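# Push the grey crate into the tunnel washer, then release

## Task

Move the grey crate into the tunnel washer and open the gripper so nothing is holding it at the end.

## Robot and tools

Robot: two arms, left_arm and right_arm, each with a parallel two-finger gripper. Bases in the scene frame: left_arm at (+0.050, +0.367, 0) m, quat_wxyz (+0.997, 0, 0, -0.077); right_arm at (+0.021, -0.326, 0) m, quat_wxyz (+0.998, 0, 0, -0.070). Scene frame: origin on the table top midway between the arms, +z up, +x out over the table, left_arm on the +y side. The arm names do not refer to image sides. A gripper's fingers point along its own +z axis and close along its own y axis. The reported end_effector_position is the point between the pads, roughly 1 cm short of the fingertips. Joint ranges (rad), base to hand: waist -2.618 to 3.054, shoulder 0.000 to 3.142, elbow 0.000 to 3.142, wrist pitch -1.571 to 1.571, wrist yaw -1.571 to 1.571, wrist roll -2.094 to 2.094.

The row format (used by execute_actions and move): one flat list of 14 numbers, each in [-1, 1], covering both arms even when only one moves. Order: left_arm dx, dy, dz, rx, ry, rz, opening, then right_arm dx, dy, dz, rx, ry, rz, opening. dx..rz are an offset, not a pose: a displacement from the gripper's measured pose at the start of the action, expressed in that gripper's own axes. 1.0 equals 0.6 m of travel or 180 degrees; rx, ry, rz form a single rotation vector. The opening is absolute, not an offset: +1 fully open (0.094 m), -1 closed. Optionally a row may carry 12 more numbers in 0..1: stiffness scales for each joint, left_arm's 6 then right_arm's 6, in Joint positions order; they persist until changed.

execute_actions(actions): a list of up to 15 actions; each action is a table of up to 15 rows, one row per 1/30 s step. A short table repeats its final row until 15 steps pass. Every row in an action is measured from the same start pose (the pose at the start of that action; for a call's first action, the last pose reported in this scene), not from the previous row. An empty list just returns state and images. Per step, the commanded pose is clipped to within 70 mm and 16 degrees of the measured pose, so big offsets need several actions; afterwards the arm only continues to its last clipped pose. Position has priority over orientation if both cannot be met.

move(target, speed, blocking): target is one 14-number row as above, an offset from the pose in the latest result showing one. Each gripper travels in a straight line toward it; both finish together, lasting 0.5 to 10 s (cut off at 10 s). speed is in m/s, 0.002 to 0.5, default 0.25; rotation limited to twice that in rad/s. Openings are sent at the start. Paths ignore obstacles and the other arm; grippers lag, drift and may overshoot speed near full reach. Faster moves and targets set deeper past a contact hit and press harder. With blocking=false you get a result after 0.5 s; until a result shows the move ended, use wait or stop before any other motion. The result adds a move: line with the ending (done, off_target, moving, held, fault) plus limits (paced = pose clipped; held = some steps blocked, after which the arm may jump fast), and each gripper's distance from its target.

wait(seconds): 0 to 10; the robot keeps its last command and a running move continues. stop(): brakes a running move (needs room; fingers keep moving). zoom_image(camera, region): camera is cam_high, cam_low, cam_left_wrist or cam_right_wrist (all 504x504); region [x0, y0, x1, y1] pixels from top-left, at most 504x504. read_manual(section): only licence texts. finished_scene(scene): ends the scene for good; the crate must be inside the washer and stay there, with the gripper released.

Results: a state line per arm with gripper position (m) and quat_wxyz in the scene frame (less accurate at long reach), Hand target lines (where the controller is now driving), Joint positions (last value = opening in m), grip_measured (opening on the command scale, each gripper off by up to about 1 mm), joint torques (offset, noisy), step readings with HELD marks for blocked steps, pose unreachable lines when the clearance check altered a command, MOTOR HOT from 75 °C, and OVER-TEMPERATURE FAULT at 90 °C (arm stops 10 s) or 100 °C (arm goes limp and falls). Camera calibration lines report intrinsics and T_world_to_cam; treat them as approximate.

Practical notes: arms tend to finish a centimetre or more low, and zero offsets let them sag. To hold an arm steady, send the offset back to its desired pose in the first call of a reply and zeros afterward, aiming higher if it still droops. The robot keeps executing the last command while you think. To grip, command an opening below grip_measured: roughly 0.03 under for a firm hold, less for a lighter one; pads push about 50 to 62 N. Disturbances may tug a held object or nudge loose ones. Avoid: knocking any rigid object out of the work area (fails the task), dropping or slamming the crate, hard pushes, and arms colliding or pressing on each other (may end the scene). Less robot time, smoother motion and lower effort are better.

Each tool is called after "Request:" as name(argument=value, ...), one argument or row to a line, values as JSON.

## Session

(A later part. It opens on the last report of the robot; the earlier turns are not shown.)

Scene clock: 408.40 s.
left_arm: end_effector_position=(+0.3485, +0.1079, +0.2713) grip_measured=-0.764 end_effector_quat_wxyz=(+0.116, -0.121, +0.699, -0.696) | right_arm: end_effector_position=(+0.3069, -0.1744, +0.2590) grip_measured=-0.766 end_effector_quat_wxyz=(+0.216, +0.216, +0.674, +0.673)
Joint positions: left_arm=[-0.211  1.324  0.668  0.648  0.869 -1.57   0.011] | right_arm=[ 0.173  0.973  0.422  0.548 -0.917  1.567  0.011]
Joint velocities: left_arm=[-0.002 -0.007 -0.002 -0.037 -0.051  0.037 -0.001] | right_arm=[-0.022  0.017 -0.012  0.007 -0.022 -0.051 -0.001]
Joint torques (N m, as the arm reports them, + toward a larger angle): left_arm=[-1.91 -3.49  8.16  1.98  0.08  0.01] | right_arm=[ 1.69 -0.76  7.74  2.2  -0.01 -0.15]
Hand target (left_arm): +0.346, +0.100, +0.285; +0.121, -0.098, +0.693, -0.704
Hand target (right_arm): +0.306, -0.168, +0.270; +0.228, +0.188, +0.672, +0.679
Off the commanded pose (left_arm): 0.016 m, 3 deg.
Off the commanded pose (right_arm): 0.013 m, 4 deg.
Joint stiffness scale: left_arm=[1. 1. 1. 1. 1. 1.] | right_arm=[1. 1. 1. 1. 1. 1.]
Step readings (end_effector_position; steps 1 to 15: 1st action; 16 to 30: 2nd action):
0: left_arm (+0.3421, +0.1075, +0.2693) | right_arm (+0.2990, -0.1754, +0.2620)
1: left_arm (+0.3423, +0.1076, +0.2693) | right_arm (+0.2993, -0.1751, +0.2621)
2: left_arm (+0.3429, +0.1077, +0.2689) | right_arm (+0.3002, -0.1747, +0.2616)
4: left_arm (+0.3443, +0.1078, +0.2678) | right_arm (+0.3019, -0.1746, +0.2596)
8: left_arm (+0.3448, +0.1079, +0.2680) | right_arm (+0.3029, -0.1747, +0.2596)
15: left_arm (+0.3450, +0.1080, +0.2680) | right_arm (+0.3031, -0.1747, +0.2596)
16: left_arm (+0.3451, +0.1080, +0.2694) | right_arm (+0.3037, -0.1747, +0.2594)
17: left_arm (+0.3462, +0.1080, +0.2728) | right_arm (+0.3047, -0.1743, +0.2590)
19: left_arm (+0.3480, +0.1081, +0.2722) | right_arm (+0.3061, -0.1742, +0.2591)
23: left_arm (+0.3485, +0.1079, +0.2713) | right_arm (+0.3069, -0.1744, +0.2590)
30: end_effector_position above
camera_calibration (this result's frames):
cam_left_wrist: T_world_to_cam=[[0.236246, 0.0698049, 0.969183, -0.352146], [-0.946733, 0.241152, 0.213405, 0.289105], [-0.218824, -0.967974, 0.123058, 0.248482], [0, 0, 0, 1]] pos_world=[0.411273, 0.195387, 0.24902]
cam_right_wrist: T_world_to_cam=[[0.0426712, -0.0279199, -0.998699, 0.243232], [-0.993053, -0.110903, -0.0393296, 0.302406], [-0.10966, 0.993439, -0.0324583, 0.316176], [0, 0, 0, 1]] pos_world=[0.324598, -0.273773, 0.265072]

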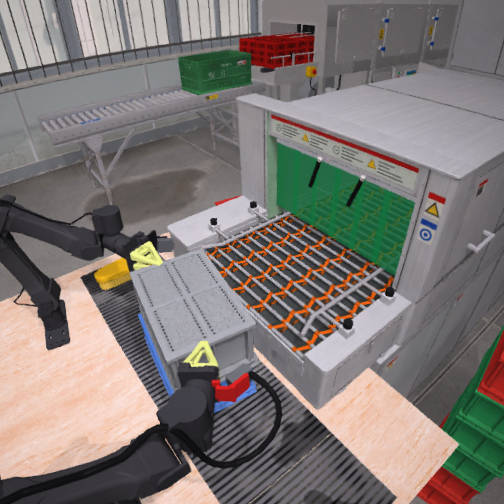

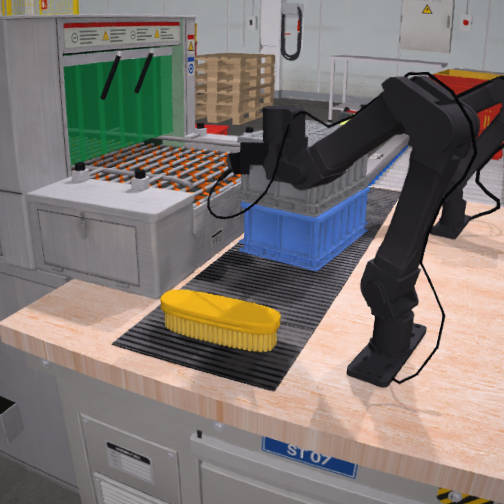

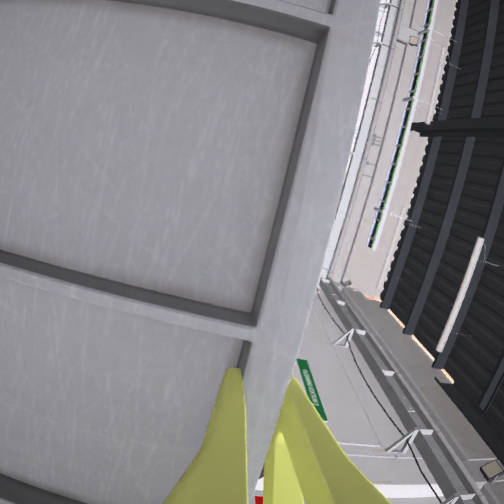

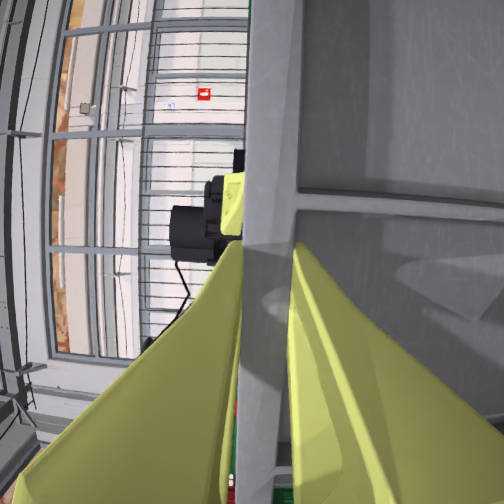

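Request:
move(
  target=[0.0064, -0.1467, 0.0095, 0.009, 0, 0.014, -0.83, 0.0055, 0.150, 0.0105, -0.011, 0, -0.018, -0.83],
  speed=0.06,
)

Scene clock: 423.97 s.
left_arm: end_effector_position=(+0.3565, +0.1072, +0.3229) grip_measured=-0.764 end_effector_quat_wxyz=(+0.105, -0.147, +0.707, -0.684) | right_arm: end_effector_position=(+0.3153, -0.1754, +0.3101) grip_measured=-0.766 end_effector_quat_wxyz=(+0.203, +0.247, +0.679, +0.661)
Joint positions: left_arm=[-0.212  1.27   0.887  0.319  0.846 -1.575  0.011] | right_arm=[ 0.182  0.942  0.663  0.211 -0.882  1.57   0.011]
Joint velocities: left_arm=[-0.027  0.007 -0.027 -0.037 -0.066 -0.037 -0.001] | right_arm=[ 0.007 -0.022 -0.002 -0.051 -0.022 -0.037 -0.   ]
Joint torques (N m, as the arm reports them, + toward a larger angle): left_arm=[-2.24 -6.15  9.5   2.22  0.06  0.08] | right_arm=[ 1.59 -4.01 10.62  2.32 -0.12 -0.18]
Hand target (left_arm): +0.345, +0.102, +0.359; +0.133, -0.104, +0.690, -0.704
Hand target (right_arm): +0.306, -0.169, +0.348; +0.239, +0.194, +0.668, +0.678
Off the commanded pose (left_arm): 0.038 m, 7 deg.
Off the commanded pose (right_arm): 0.040 m, 8 deg.
Joint stiffness scale: left_arm=[1. 1. 1. 1. 1. 1.] | right_arm=[1. 1. 1. 1. 1. 1.]
move: off_target (left_arm, right_arm)
camera_calibration (this result's frames):
cam_left_wrist: T_world_to_cam=[[0.289131, 0.0569905, 0.955591, -0.417138], [-0.938069, 0.215894, 0.270954, 0.266859], [-0.190865, -0.974752, 0.115883, 0.236207], [0, 0, 0, 1]] pos_world=[0.416023, 0.196403, 0.298935]
cam_right_wrist: T_world_to_cam=[[-0.0244995, -0.0300146, -0.999249, 0.314812], [-0.996044, -0.0846703, 0.0269642, 0.297611], [-0.0854161, 0.995957, -0.0278215, 0.311021], [0, 0, 0, 1]] pos_world=[0.330713, -0.275116, 0.315204]

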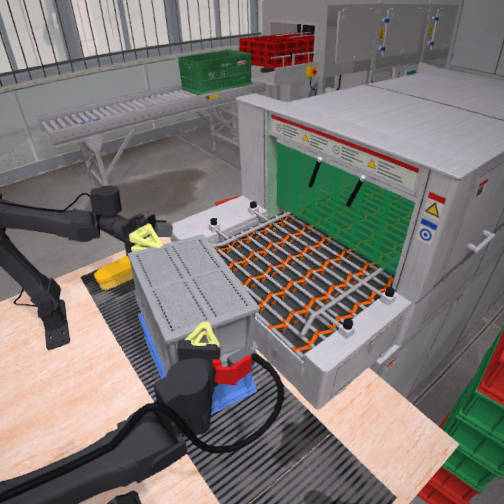

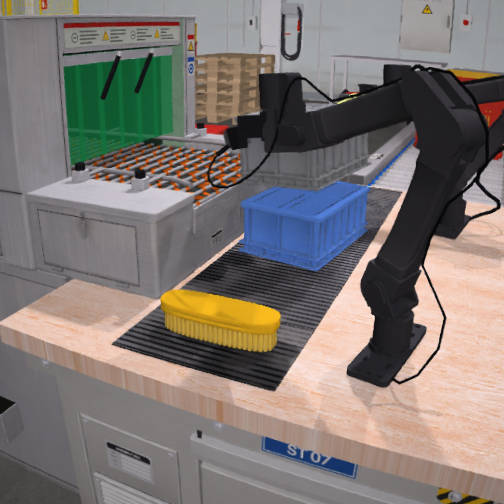

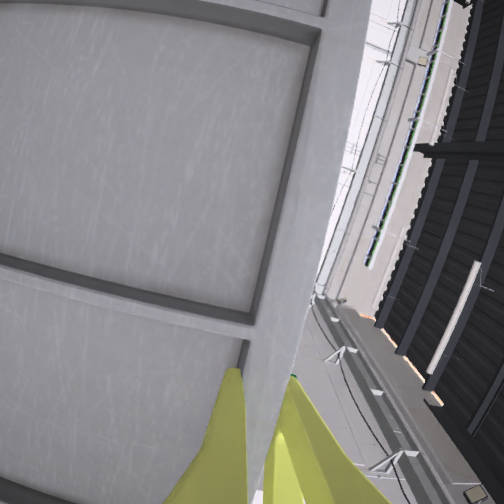

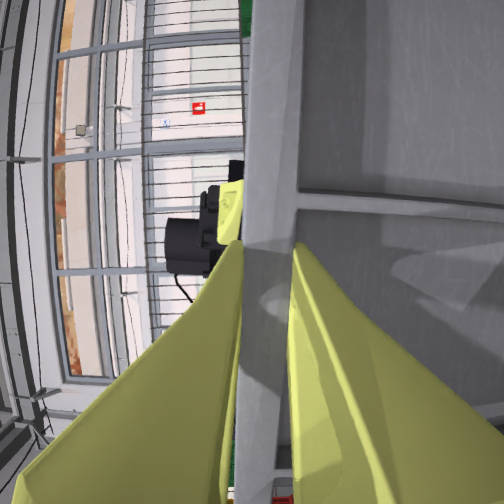

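Request:
move(
  target=[-0.0517, -0.1172, -0.0239, 0.0370, -0.0459, 0.0371, -0.83, -0.0547, 0.1276, 0.1064, -0.0317, 0.0460, -0.0433, -0.83],
  speed=0.08,
)

Scene clock: 463.43 s.
left_arm: end_effector_position=(+0.3869, +0.1302, +0.3521) grip_measured=-0.764 end_effector_quat_wxyz=(+0.162, -0.191, +0.686, -0.683) | right_arm: end_effector_position=(+0.3859, -0.1549, +0.3429) grip_measured=-0.766 end_effector_quat_wxyz=(+0.169, +0.200, +0.688, +0.677)
Joint positions: left_arm=[-0.16   1.27   0.972  0.278  0.753 -1.595  0.011] | right_arm=[ 0.2    1.318  0.985  0.286 -0.983  1.571  0.011]
Joint velocities: left_arm=[-0.002  0.012  0.017  0.022 -0.037 -0.051 -0.001] | right_arm=[ 0.002  0.022  0.007 -0.007 -0.037  0.007 -0.001]
Joint torques (N m, as the arm reports them, + toward a larger angle): left_arm=[-0.34 -5.15  9.61  2.56  0.03  0.1 ] | right_arm=[ 1.83 -4.98 10.75  2.61 -0.01 -0.07]
Hand target (left_arm): +0.382, +0.131, +0.392; +0.203, -0.148, +0.663, -0.705
Hand target (right_arm): +0.381, -0.146, +0.382; +0.210, +0.142, +0.673, +0.695
Off the commanded pose (left_arm): 0.040 m, 8 deg.
Off the commanded pose (right_arm): 0.041 m, 9 deg.
Joint stiffness scale: left_arm=[1. 1. 1. 1. 1. 1.] | right_arm=[1. 1. 1. 1. 1. 1.]
move: off_target (left_arm, right_arm)
camera_calibration (this result's frames):
cam_left_wrist: T_world_to_cam=[[0.253612, 0.115148, 0.960428, -0.450685], [-0.965998, 0.0817712, 0.245279, 0.319823], [-0.0502918, -0.989977, 0.131971, 0.203015], [0, 0, 0, 1]] pos_world=[0.433457, 0.226723, 0.327612]
cam_right_wrist: T_world_to_cam=[[-0.0019546, -0.0241366, -0.999707, 0.342269], [-0.979302, -0.202292, 0.00679878, 0.351005], [-0.202397, 0.979028, -0.0232416, 0.338581], [0, 0, 0, 1]] pos_world=[0.412937, -0.252213, 0.347652]

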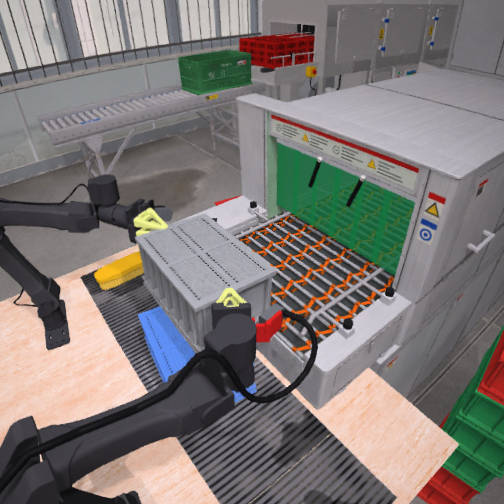

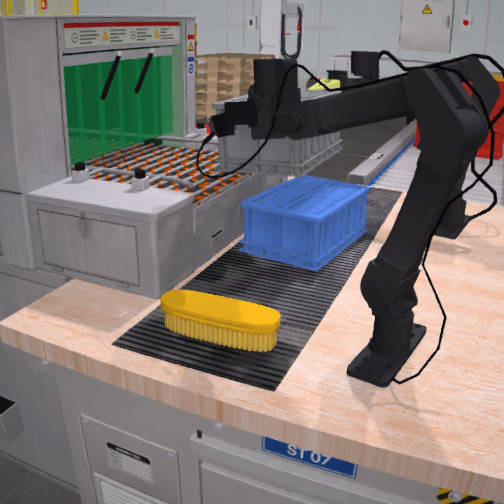

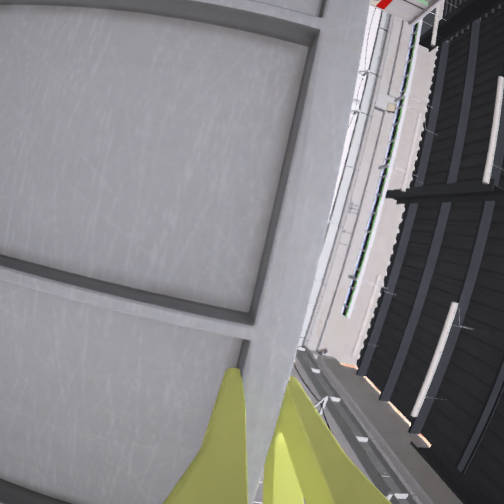

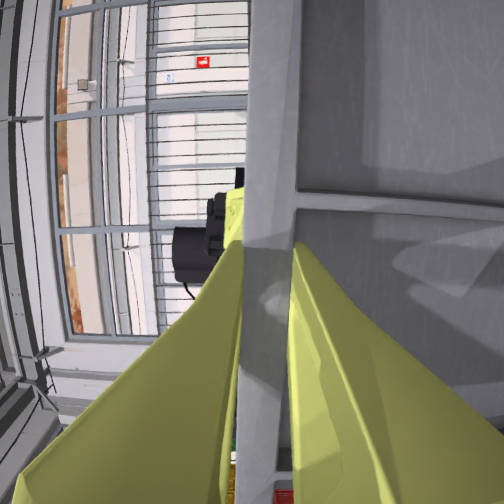

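Request:
execute_actions(
  actions=[
    [[0.002,-0.072,0.005,0.033,0,0.035,-0.83,0.003,0.073,0.006,-0.029,0,-0.044,-0.83],[-0.002,-0.074,0.007,0.033,0,0.035,-0.83,-0.001,0.075,0.008,-0.029,0,-0.044,-0.83],[-0.007,-0.075,0.010,0.033,0,0.035,-0.83,-0.006,0.077,0.011,-0.029,0,-0.044,-0.83],[-0.013,-0.076,0.013,0.033,0,0.035,-0.83,-0.012,0.078,0.014,-0.029,0,-0.044,-0.83],[-0.019,-0.076,0.016,0.033,0,0.035,-0.83,-0.018,0.078,0.018,-0.029,0,-0.044,-0.83],[-0.025,-0.076,0.020,0.033,0,0.035,-0.83,-0.024,0.079,0.021,-0.029,0,-0.044,-0.83],[-0.031,-0.077,0.023,0.033,0,0.035,-0.83,-0.030,0.079,0.025,-0.029,0,-0.044,-0.83],[-0.037,-0.077,0.026,0.033,0,0.035,-0.83,-0.035,0.079,0.028,-0.029,0,-0.044,-0.83],[-0.043,-0.077,0.030,0.033,0,0.035,-0.83,-0.041,0.080,0.032,-0.029,0,-0.044,-0.83],[-0.049,-0.078,0.033,0.033,0,0.035,-0.83,-0.047,0.080,0.035,-0.029,0,-0.044,-0.83],[-0.055,-0.078,0.036,0.033,0,0.035,-0.83,-0.053,0.080,0.038,-0.029,0,-0.044,-0.83],[-0.061,-0.078,0.039,0.033,0,0.035,-0.83,-0.059,0.081,0.042,-0.029,0,-0.044,-0.83],[-0.067,-0.078,0.043,0.033,0,0.035,-0.83,-0.065,0.081,0.045,-0.029,0,-0.044,-0.83],[-0.073,-0.079,0.046,0.033,0,0.035,-0.83,-0.071,0.081,0.049,-0.029,0,-0.044,-0.83],[-0.079,-0.079,0.049,0.033,0,0.035,-0.83,-0.077,0.082,0.052,-0.029,0,-0.044,-0.83]],
    [[-0.013,-0.076,0.013,0.033,0,0.035,-0.83,-0.012,0.078,0.014,-0.029,0,-0.044,-0.83],[-0.019,-0.076,0.016,0.033,0,0.035,-0.83,-0.018,0.078,0.018,-0.029,0,-0.044,-0.83],[-0.025,-0.076,0.020,0.033,0,0.035,-0.83,-0.024,0.079,0.021,-0.029,0,-0.044,-0.83],[-0.031,-0.077,0.023,0.033,0,0.035,-0.83,-0.030,0.079,0.025,-0.029,0,-0.044,-0.83],[-0.037,-0.077,0.026,0.033,0,0.035,-0.83,-0.035,0.079,0.028,-0.029,0,-0.044,-0.83],[-0.043,-0.077,0.030,0.033,0,0.035,-0.83,-0.041,0.080,0.032,-0.029,0,-0.044,-0.83],[-0.049,-0.078,0.033,0.033,0,0.035,-0.83,-0.047,0.080,0.035,-0.029,0,-0.044,-0.83],[-0.055,-0.078,0.036,0.033,0,0.035,-0.83,-0.053,0.080,0.038,-0.029,0,-0.044,-0.83],[-0.061,-0.078,0.039,0.033,0,0.035,-0.83,-0.059,0.081,0.042,-0.029,0,-0.044,-0.83],[-0.067,-0.078,0.043,0.033,0,0.035,-0.83,-0.065,0.081,0.045,-0.029,0,-0.044,-0.83],[-0.073,-0.079,0.046,0.033,0,0.035,-0.83,-0.071,0.081,0.049,-0.029,0,-0.044,-0.83],[-0.079,-0.079,0.049,0.033,0,0.035,-0.83,-0.077,0.082,0.052,-0.029,0,-0.044,-0.83],[-0.085,-0.079,0.053,0.033,0,0.035,-0.83,-0.083,0.082,0.056,-0.029,0,-0.044,-0.83],[-0.091,-0.080,0.056,0.033,0,0.035,-0.83,-0.089,0.082,0.059,-0.029,0,-0.044,-0.83],[-0.097,-0.080,0.059,0.033,0,0.035,-0.83,-0.095,0.083,0.062,-0.029,0,-0.044,-0.83]],
  ],
)

Scene clock: 548.40 s.
left_arm: end_effector_position=(+0.4955, +0.1283, +0.3661) grip_measured=-0.764 end_effector_quat_wxyz=(+0.179, -0.181, +0.677, -0.690) | right_arm: end_effector_position=(+0.4938, -0.1552, +0.3570) grip_measured=-0.766 end_effector_quat_wxyz=(+0.186, +0.187, +0.682, +0.682)
Joint positions: left_arm=[-0.078  1.669  1.35   0.344  0.823 -1.596  0.011] | right_arm=[ 0.184  1.724  1.396  0.328 -0.992  1.571  0.011]
Joint velocities: left_arm=[ 0.081  0.476  0.486  0.066 -0.037  0.022  0.   ] | right_arm=[-0.022  0.481  0.52  -0.066  0.037  0.051 -0.   ]
Joint torques (N m, as the arm reports them, + toward a larger angle): left_arm=[-0.11 -7.79  9.51  2.58 -0.07  0.  ] | right_arm=[ 0.42 -9.27 10.45  2.41  0.13 -0.01]
Hand target (left_arm): +0.500, +0.129, +0.402; +0.217, -0.143, +0.656, -0.709
Hand target (right_arm): +0.498, -0.154, +0.395; +0.232, +0.143, +0.666, +0.694
Off the commanded pose (left_arm): 0.040 m, 7 deg.
Off the commanded pose (right_arm): 0.040 m, 8 deg.
Joint stiffness scale: left_arm=[1. 1. 1. 1. 1. 1.] | right_arm=[1. 1. 1. 1. 1. 1.]
Step readings (end_effector_position; steps 1 to 15: 1st action; 16 to 30: 2nd action):
0: left_arm (+0.3869, +0.1302, +0.3521) | right_arm (+0.3859, -0.1549, +0.3428)
1: left_arm (+0.3870, +0.1303, +0.3524) | right_arm (+0.3860, -0.1549, +0.3429)
2: left_arm (+0.3872, +0.1302, +0.3530) | right_arm (+0.3860, -0.1549, +0.3431)
4: left_arm (+0.3900, +0.1302, +0.3558) | right_arm (+0.3882, -0.1549, +0.3454)
8: left_arm (+0.4043, +0.1302, +0.3621) | right_arm (+0.4025, -0.1548, +0.3524)
15: left_arm (+0.4359, +0.1295, +0.3582) | right_arm (+0.4341, -0.1551, +0.3485)
16: left_arm (+0.4401, +0.1294, +0.3574) | right_arm (+0.4380, -0.1550, +0.3479)
17: left_arm (+0.4440, +0.1293, +0.3570) | right_arm (+0.4418, -0.1550, +0.3473)
19: left_arm (+0.4508, +0.1290, +0.3576) | right_arm (+0.4489, -0.1553, +0.3480)
23: left_arm (+0.4659, +0.1289, +0.3629) | right_arm (+0.4638, -0.1554, +0.3534)
30: end_effector_position above
camera_calibration (this result's frames):
cam_left_wrist: T_world_to_cam=[[0.211604, 0.129983, 0.968673, -0.475489], [-0.976365, 0.072725, 0.203525, 0.443064], [-0.0439919, -0.988846, 0.1423, 0.197703], [0, 0, 0, 1]] pos_world=[0.541905, 0.225081, 0.342285]
cam_right_wrist: T_world_to_cam=[[0.0439545, -0.021644, -0.998799, 0.33402], [-0.979854, -0.195897, -0.0388757, 0.474106], [-0.19482, 0.980386, -0.0298185, 0.359844], [0, 0, 0, 1]] pos_world=[0.519978, -0.25268, 0.36278]

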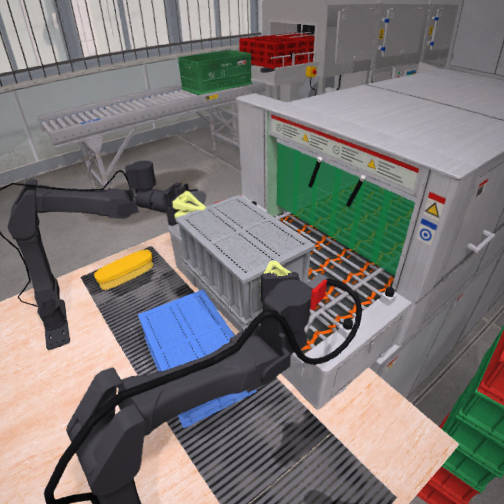

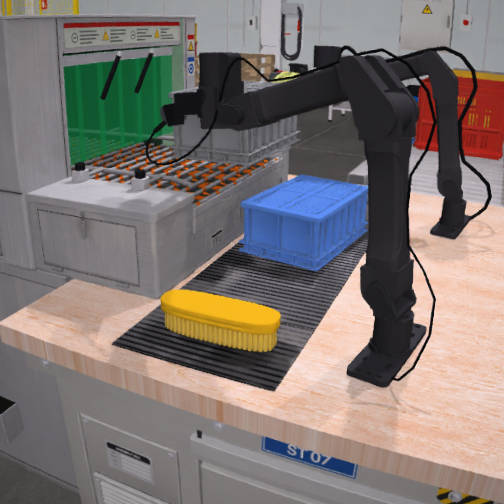

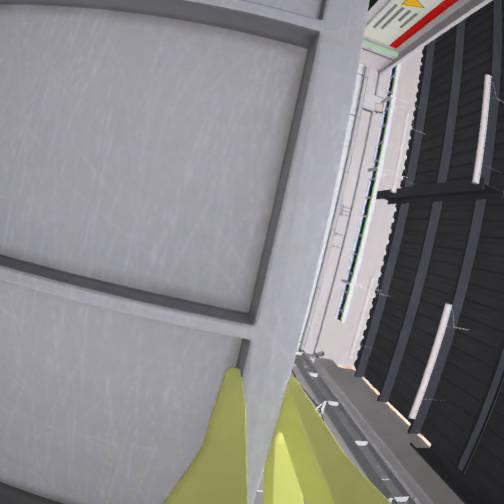

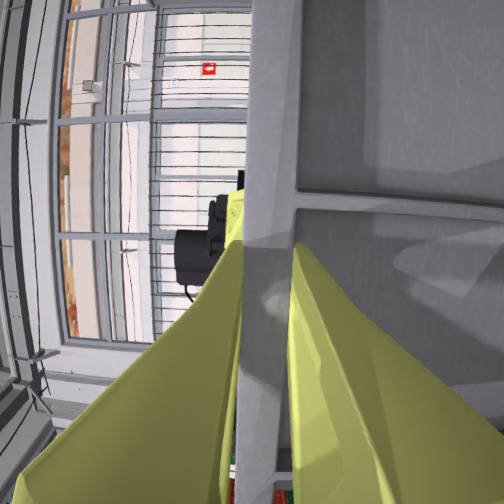

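Request:
execute_actions(
  actions=[
    [[-0.020,-0.063,0.013,0.027,0,0.030,-0.83,-0.017,0.066,0.022,-0.024,0,-0.037,-0.83],[-0.023,-0.063,0.014,0.027,0,0.030,-0.83,-0.020,0.066,0.024,-0.024,0,-0.037,-0.83],[-0.028,-0.062,0.017,0.027,0,0.030,-0.83,-0.025,0.065,0.027,-0.024,0,-0.037,-0.83],[-0.034,-0.061,0.020,0.027,0,0.030,-0.83,-0.031,0.064,0.030,-0.024,0,-0.037,-0.83],[-0.040,-0.060,0.024,0.027,0,0.030,-0.83,-0.037,0.063,0.034,-0.024,0,-0.037,-0.83],[-0.046,-0.059,0.027,0.027,0,0.030,-0.83,-0.043,0.062,0.037,-0.024,0,-0.037,-0.83],[-0.052,-0.058,0.030,0.027,0,0.030,-0.83,-0.049,0.061,0.041,-0.024,0,-0.037,-0.83],[-0.058,-0.057,0.034,0.027,0,0.030,-0.83,-0.055,0.060,0.044,-0.024,0,-0.037,-0.83],[-0.064,-0.056,0.037,0.027,0,0.030,-0.83,-0.061,0.059,0.048,-0.024,0,-0.037,-0.83],[-0.070,-0.055,0.041,0.027,0,0.030,-0.83,-0.067,0.058,0.051,-0.024,0,-0.037,-0.83],[-0.076,-0.054,0.044,0.027,0,0.030,-0.83,-0.073,0.057,0.055,-0.024,0,-0.037,-0.83],[-0.082,-0.053,0.047,0.027,0,0.030,-0.83,-0.079,0.056,0.058,-0.024,0,-0.037,-0.83],[-0.088,-0.052,0.051,0.027,0,0.030,-0.83,-0.085,0.055,0.062,-0.024,0,-0.037,-0.83],[-0.094,-0.051,0.054,0.027,0,0.030,-0.83,-0.091,0.054,0.065,-0.024,0,-0.037,-0.83],[-0.100,-0.050,0.058,0.027,0,0.030,-0.83,-0.097,0.053,0.069,-0.024,0,-0.037,-0.83]],
    [[-0.018,-0.060,0.011,0.027,0,0.030,-0.83,-0.014,0.063,0.017,-0.024,0,-0.037,-0.83],[-0.024,-0.058,0.015,0.027,0,0.030,-0.83,-0.020,0.061,0.021,-0.024,0,-0.037,-0.83],[-0.030,-0.055,0.018,0.027,0,0.030,-0.83,-0.026,0.058,0.024,-0.024,0,-0.037,-0.83],[-0.036,-0.053,0.021,0.027,0,0.030,-0.83,-0.032,0.056,0.028,-0.024,0,-0.037,-0.83],[-0.042,-0.050,0.025,0.027,0,0.030,-0.83,-0.038,0.053,0.031,-0.024,0,-0.037,-0.83],[-0.048,-0.048,0.028,0.027,0,0.030,-0.83,-0.044,0.051,0.035,-0.024,0,-0.037,-0.83],[-0.054,-0.045,0.032,0.027,0,0.030,-0.83,-0.050,0.048,0.038,-0.024,0,-0.037,-0.83],[-0.060,-0.043,0.035,0.027,0,0.030,-0.83,-0.056,0.046,0.042,-0.024,0,-0.037,-0.83],[-0.066,-0.040,0.038,0.027,0,0.030,-0.83,-0.062,0.043,0.045,-0.024,0,-0.037,-0.83],[-0.072,-0.038,0.042,0.027,0,0.030,-0.83,-0.068,0.041,0.049,-0.024,0,-0.037,-0.83],[-0.078,-0.035,0.045,0.027,0,0.030,-0.83,-0.074,0.038,0.052,-0.024,0,-0.037,-0.83],[-0.083,-0.033,0.048,0.027,0,0.030,-0.83,-0.079,0.036,0.055,-0.024,0,-0.037,-0.83],[-0.087,-0.031,0.050,0.027,0,0.030,-0.83,-0.083,0.034,0.058,-0.024,0,-0.037,-0.83],[-0.090,-0.029,0.052,0.027,0,0.030,-0.83,-0.086,0.032,0.060,-0.024,0,-0.037,-0.83],[-0.092,-0.028,0.053,0.027,0,0.030,-0.83,-0.088,0.031,0.061,-0.024,0,-0.037,-0.83]],
  ],
)

Request:
wait(
  seconds=0.3,
)

Scene clock: 591.90 s.
left_arm: end_effector_position=(+0.6170, +0.1302, +0.3375) grip_measured=-0.764 end_effector_quat_wxyz=(+0.190, -0.170, +0.671, -0.696) | right_arm: end_effector_position=(+0.6170, -0.1512, +0.3289) grip_measured=-0.766 end_effector_quat_wxyz=(+0.198, +0.169, +0.677, +0.688)
Joint positions: left_arm=[-0.016  2.15   1.856  0.357  0.884 -1.602  0.011] | right_arm=[ 0.18   2.242  1.985  0.306 -1.006  1.576  0.011]
Joint velocities: left_arm=[ 0.012  0.383  0.393 -0.066 -0.022 -0.022  0.   ] | right_arm=[-0.012  0.403  0.505 -0.11   0.007  0.007 -0.001]
Joint torques (N m, as the arm reports them, + toward a larger angle): left_arm=[ -0.23 -12.32   9.46   2.3   -0.07  -0.08] | right_arm=[  0.38 -14.63  10.4    2.23   0.16  -0.01]
Hand target (left_arm): +0.615, +0.130, +0.376; +0.225, -0.137, +0.652, -0.711
Hand target (right_arm): +0.615, -0.149, +0.370; +0.239, +0.131, +0.662, +0.698
Off the commanded pose (left_arm): 0.040 m, 6 deg.
Off the commanded pose (right_arm): 0.042 m, 7 deg.
Joint stiffness scale: left_arm=[1. 1. 1. 1. 1. 1.] | right_arm=[1. 1. 1. 1. 1. 1.]
Step readings (end_effector_position; steps 1 to 15: 1st action; 16 to 30: 2nd action):
0: left_arm (+0.5048, +0.1279, +0.3605) | right_arm (+0.5031, -0.1554, +0.3513)
1: left_arm (+0.5052, +0.1281, +0.3610) | right_arm (+0.5036, -0.1553, +0.3518)
2: left_arm (+0.5063, +0.1282, +0.3620) | right_arm (+0.5052, -0.1552, +0.3531)
4: left_arm (+0.5105, +0.1286, +0.3649) | right_arm (+0.5100, -0.1549, +0.3562)
8: left_arm (+0.5252, +0.1291, +0.3683) | right_arm (+0.5246, -0.1541, +0.3596)
15: left_arm (+0.5572, +0.1296, +0.3595) | right_arm (+0.5566, -0.1527, +0.3508)
16: left_arm (+0.5616, +0.1297, +0.3578) | right_arm (+0.5610, -0.1525, +0.3488)
17: left_arm (+0.5657, +0.1301, +0.3560) | right_arm (+0.5650, -0.1523, +0.3471)
19: left_arm (+0.5738, +0.1304, +0.3523) | right_arm (+0.5730, -0.1518, +0.3437)
23: left_arm (+0.5902, +0.1307, +0.3464) | right_arm (+0.5896, -0.1512, +0.3376)
30: end_effector_position above
camera_calibration (this result's frames):
cam_left_wrist: T_world_to_cam=[[0.178539, 0.137619, 0.974261, -0.456273], [-0.982729, 0.0739101, 0.169651, 0.582573], [-0.0486606, -0.987724, 0.148438, 0.2096], [0, 0, 0, 1]] pos_world=[0.664173, 0.226761, 0.314582]
cam_right_wrist: T_world_to_cam=[[0.088542, -0.0168229, -0.99593, 0.272886], [-0.975288, -0.204651, -0.0832499, 0.604922], [-0.202418, 0.97869, -0.0345274, 0.385055], [0, 0, 0, 1]] pos_world=[0.643754, -0.248461, 0.33543]

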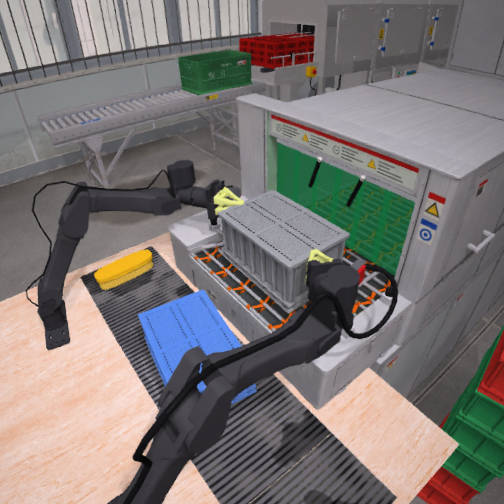

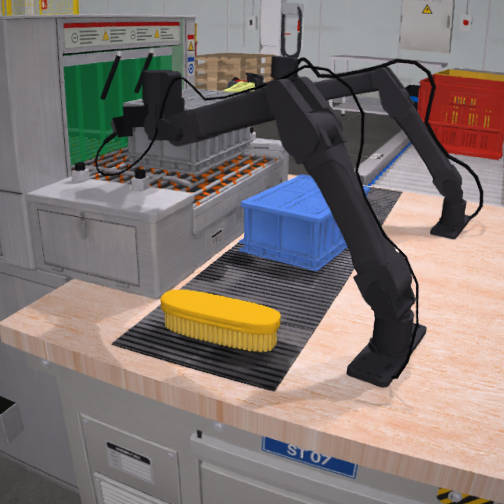

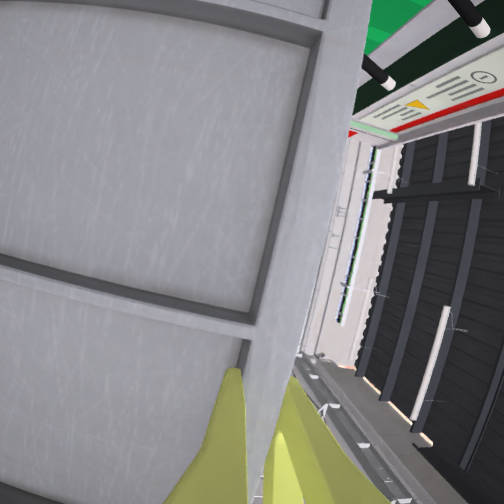

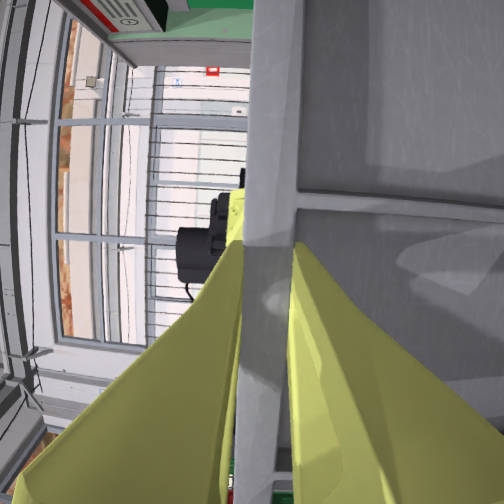

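Scene clock: 592.20 s.
left_arm: end_effector_position=(+0.6224, +0.1300, +0.3297) grip_measured=-0.764 end_effector_quat_wxyz=(+0.185, -0.174, +0.673, -0.695) | right_arm: end_effector_position=(+0.6224, -0.1513, +0.3221) grip_measured=-0.766 end_effector_quat_wxyz=(+0.193, +0.174, +0.679, +0.687)
Joint positions: left_arm=[-0.015  2.176  1.873  0.357  0.888 -1.605  0.011] | right_arm=[ 0.179  2.268  2.011  0.291 -1.007  1.576  0.011]
Joint velocities: left_arm=[-0.022 -0.007  0.002 -0.037 -0.007 -0.022  0.001] | right_arm=[-0.012 -0.012  0.042  0.007 -0.037  0.022 -0.001]
Joint torques (N m, as the arm reports them, + toward a larger angle): left_arm=[ -0.27 -12.73   9.97   2.3   -0.07  -0.06] | right_arm=[  0.45 -14.9   10.56   2.2    0.19  -0.02]
Hand target (left_arm): +0.615, +0.130, +0.376; +0.225, -0.137, +0.652, -0.711
Hand target (right_arm): +0.615, -0.149, +0.370; +0.239, +0.131, +0.662, +0.698
Off the commanded pose (left_arm): 0.048 m, 7 deg.
Off the commanded pose (right_arm): 0.049 m, 8 deg.
Joint stiffness scale: left_arm=[1. 1. 1. 1. 1. 1.] | right_arm=[1. 1. 1. 1. 1. 1.]
wait: 0.30 s; no rest
camera_calibration (this result's frames):
cam_left_wrist: T_world_to_cam=[[0.191159, 0.137284, 0.971911, -0.456645], [-0.980346, 0.0759223, 0.182094, 0.583403], [-0.0487911, -0.987618, 0.149099, 0.210672], [0, 0, 0, 1]] pos_world=[0.669508, 0.22646, 0.306173]
cam_right_wrist: T_world_to_cam=[[0.0737426, -0.0174033, -0.997125, 0.275173], [-0.976261, -0.205443, -0.0686139, 0.605352], [-0.203659, 0.978514, -0.0321401, 0.38599], [0, 0, 0, 1]] pos_world=[0.649299, -0.248542, 0.328324]

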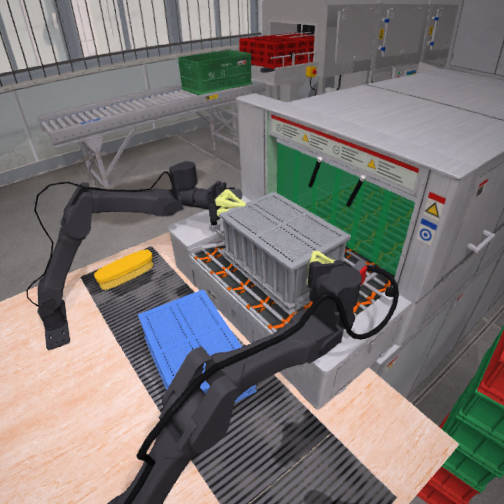

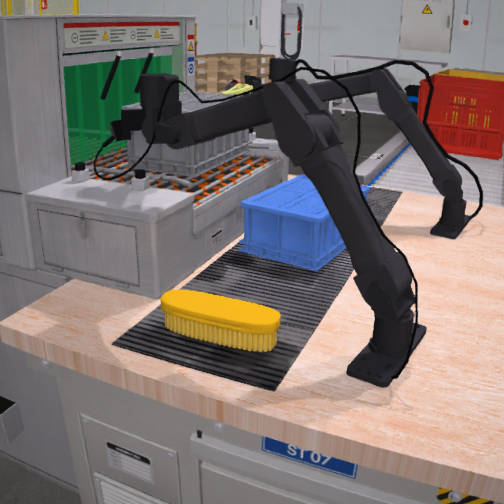

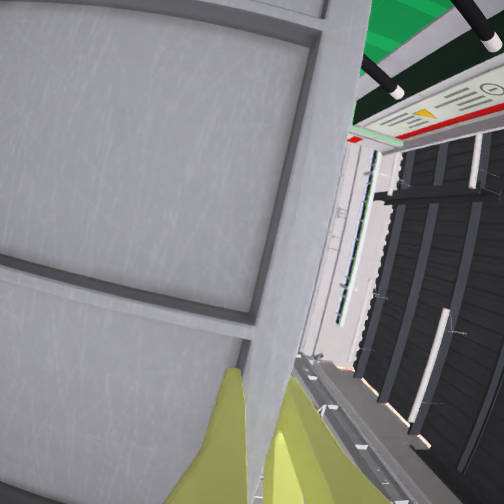

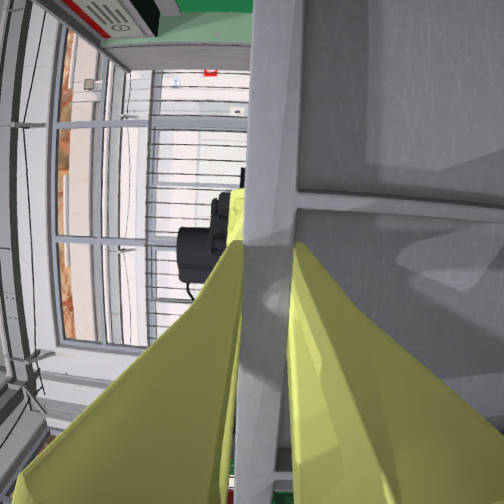

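Request:
execute_actions(
  actions=[
    [[0.008,-0.074,-0.004,0.027,0,0.030,-0.83,0.010,0.077,-0.001,-0.024,0,-0.037,-0.83],[0.006,-0.071,-0.003,0.027,0,0.030,-0.83,0.008,0.074,0.000,-0.024,0,-0.037,-0.83],[0.004,-0.068,-0.002,0.026,0,0.029,-0.83,0.006,0.071,0.001,-0.023,0,-0.036,-0.83],[0.002,-0.065,-0.001,0.026,0,0.029,-0.83,0.004,0.068,0.002,-0.023,0,-0.036,-0.83],[0.000,-0.062,0.001,0.025,0,0.028,-0.83,0.002,0.065,0.004,-0.022,0,-0.035,-0.83],[-0.002,-0.059,0.002,0.025,0,0.028,-0.83,0.000,0.062,0.005,-0.022,0,-0.034,-0.83],[-0.004,-0.056,0.003,0.024,0,0.027,-0.83,-0.002,0.059,0.006,-0.021,0,-0.033,-0.83],[-0.006,-0.053,0.004,0.024,0,0.027,-0.83,-0.004,0.056,0.007,-0.021,0,-0.033,-0.83],[-0.008,-0.050,0.005,0.023,0,0.026,-0.83,-0.006,0.053,0.008,-0.020,0,-0.032,-0.83],[-0.010,-0.047,0.006,0.023,0,0.026,-0.83,-0.008,0.050,0.010,-0.020,0,-0.031,-0.83],[-0.012,-0.044,0.008,0.022,0,0.025,-0.83,-0.010,0.047,0.011,-0.019,0,-0.030,-0.83],[-0.014,-0.041,0.009,0.022,0,0.025,-0.83,-0.012,0.044,0.012,-0.019,0,-0.030,-0.83],[-0.016,-0.038,0.010,0.021,0,0.024,-0.83,-0.014,0.041,0.013,-0.018,0,-0.029,-0.83],[-0.018,-0.035,0.011,0.021,0,0.024,-0.83,-0.016,0.038,0.014,-0.018,0,-0.028,-0.83],[-0.020,-0.032,0.012,0.020,0,0.023,-0.83,-0.018,0.035,0.016,-0.017,0,-0.027,-0.83]],
  ],
)

Request:
wait(
  seconds=0.4,
)

Scene clock: 607.83 s.
left_arm: end_effector_position=(+0.6337, +0.1301, +0.3118) grip_measured=-0.764 end_effector_quat_wxyz=(+0.178, -0.179, +0.675, -0.693) | right_arm: end_effector_position=(+0.6336, -0.1508, +0.3038) grip_measured=-0.766 end_effector_quat_wxyz=(+0.184, +0.178, +0.682, +0.686)
Joint positions: left_arm=[-0.01   2.233  1.904  0.368  0.896 -1.609  0.011] | right_arm=[ 0.178  2.331  2.057  0.289 -1.015  1.576  0.011]
Joint velocities: left_arm=[ 0.017  0.217  0.115 -0.051  0.037 -0.037 -0.001] | right_arm=[-0.002  0.242  0.149 -0.051  0.007  0.007  0.   ]
Joint torques (N m, as the arm reports them, + toward a larger angle): left_arm=[ -0.14 -12.56   9.72   2.39  -0.06  -0.06] | right_arm=[  0.37 -14.87  10.73   2.23   0.16  -0.03]
Hand target (left_arm): +0.632, +0.131, +0.349; +0.215, -0.144, +0.657, -0.708
Hand target (right_arm): +0.632, -0.149, +0.343; +0.227, +0.141, +0.667, +0.696
Off the commanded pose (left_arm): 0.038 m, 6 deg.
Off the commanded pose (right_arm): 0.040 m, 7 deg.
Joint stiffness scale: left_arm=[1. 1. 1. 1. 1. 1.] | right_arm=[1. 1. 1. 1. 1. 1.]
Step readings (end_effector_position):
0: left_arm (+0.6224, +0.1300, +0.3297) | right_arm (+0.6223, -0.1513, +0.3225)
1: left_arm (+0.6224, +0.1299, +0.3299) | right_arm (+0.6222, -0.1512, +0.3225)
2: left_arm (+0.6222, +0.1300, +0.3303) | right_arm (+0.6220, -0.1513, +0.3225)
4: left_arm (+0.6219, +0.1300, +0.3306) | right_arm (+0.6217, -0.1513, +0.3225)
8: left_arm (+0.6229, +0.1300, +0.3283) | right_arm (+0.6229, -0.1513, +0.3205)
15: end_effector_position above
camera_calibration (this result's frames):
cam_left_wrist: T_world_to_cam=[[0.208724, 0.135593, 0.968529, -0.451242], [-0.976693, 0.0795766, 0.199343, 0.589565], [-0.0500429, -0.987564, 0.149042, 0.214875], [0, 0, 0, 1]] pos_world=[0.680762, 0.226472, 0.287491]
cam_right_wrist: T_world_to_cam=[[0.0552344, -0.0178644, -0.998314, 0.268081], [-0.975937, -0.212198, -0.0501992, 0.608341], [-0.210943, 0.977063, -0.0291551, 0.390703], [0, 0, 0, 1]] pos_world=[0.661311, -0.247863, 0.309558]

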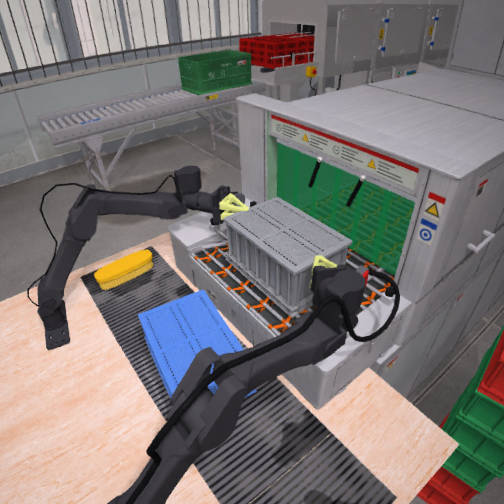

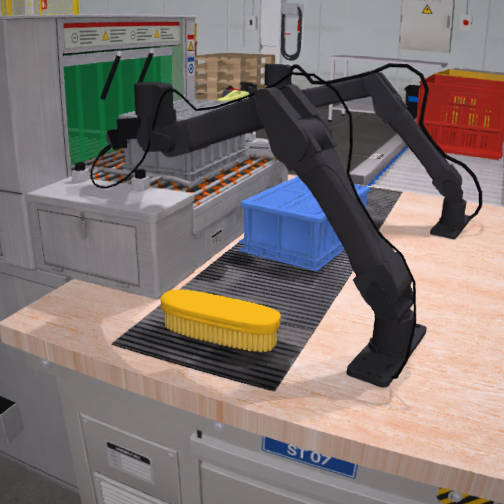

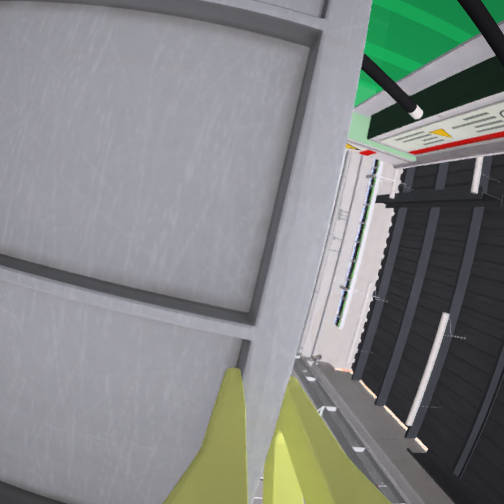

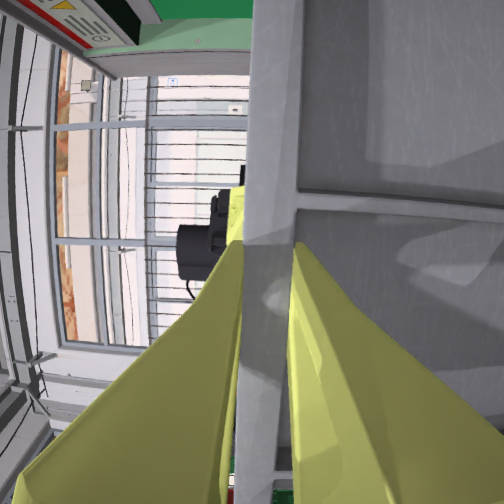

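Scene clock: 608.23 s.
left_arm: end_effector_position=(+0.6376, +0.1302, +0.3040) grip_measured=-0.764 end_effector_quat_wxyz=(+0.175, -0.182, +0.676, -0.692) | right_arm: end_effector_position=(+0.6376, -0.1507, +0.2953) grip_measured=-0.766 end_effector_quat_wxyz=(+0.180, +0.182, +0.683, +0.684)
Joint positions: left_arm=[-0.008  2.252  1.911  0.371  0.897 -1.609  0.011] | right_arm=[ 0.178  2.353  2.07   0.286 -1.016  1.576  0.011]
Joint velocities: left_arm=[ 0.012  0.002  0.002  0.022 -0.081  0.007 -0.   ] | right_arm=[ 0.007 -0.007 -0.007  0.007  0.022 -0.051  0.   ]
Joint torques (N m, as the arm reports them, + toward a larger angle): left_arm=[ -0.16 -13.06   9.69   2.35  -0.04  -0.04] | right_arm=[  0.43 -15.59  10.55   2.2    0.15   0.  ]
Hand target (left_arm): +0.632, +0.131, +0.348; +0.215, -0.144, +0.657, -0.708
Hand target (right_arm): +0.632, -0.149, +0.343; +0.227, +0.141, +0.667, +0.696
Off the commanded pose (left_arm): 0.045 m, 7 deg.
Off the commanded pose (right_arm): 0.048 m, 8 deg.
Joint stiffness scale: left_arm=[1. 1. 1. 1. 1. 1.] | right_arm=[1. 1. 1. 1. 1. 1.]
wait: 0.40 s; no rest
camera_calibration (this result's frames):
cam_left_wrist: T_world_to_cam=[[0.216996, 0.134362, 0.966881, -0.449121], [-0.974991, 0.0785386, 0.207902, 0.591342], [-0.0480034, -0.987815, 0.148044, 0.2153], [0, 0, 0, 1]] pos_world=[0.684346, 0.226578, 0.279431]
cam_right_wrist: T_world_to_cam=[[0.0433413, -0.0186987, -0.998885, 0.266958], [-0.976384, -0.212605, -0.0383851, 0.608639], [-0.21165, 0.976959, -0.0274716, 0.391061], [0, 0, 0, 1]] pos_world=[0.665463, -0.24766, 0.300766]

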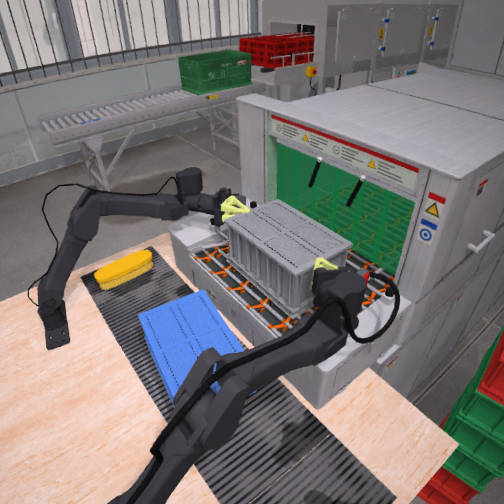

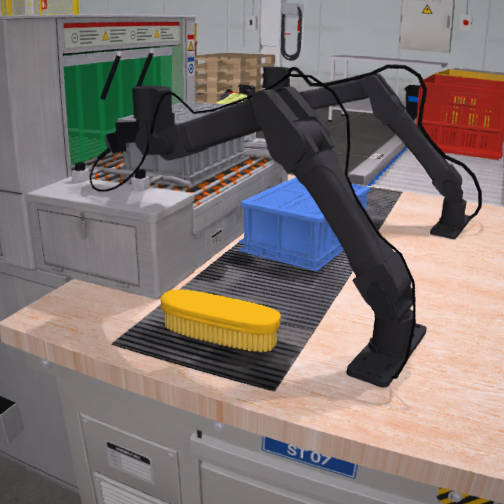

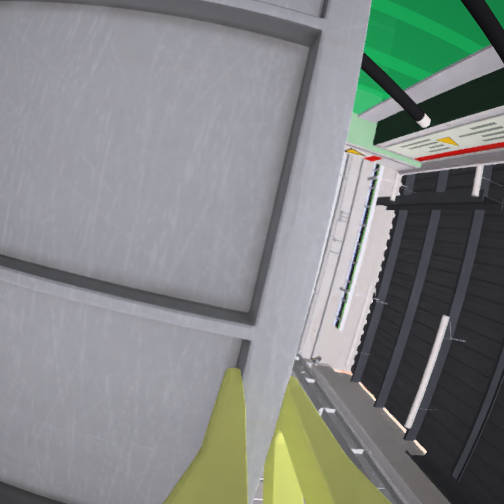

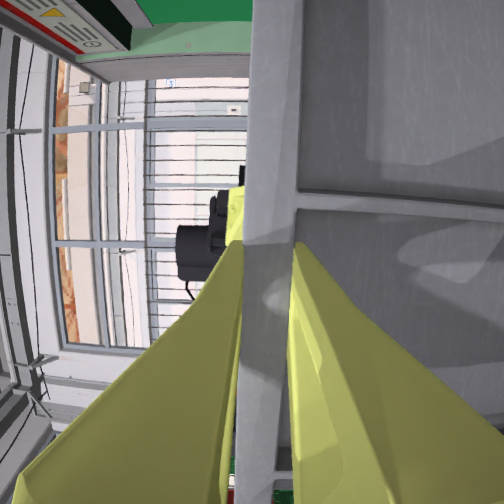

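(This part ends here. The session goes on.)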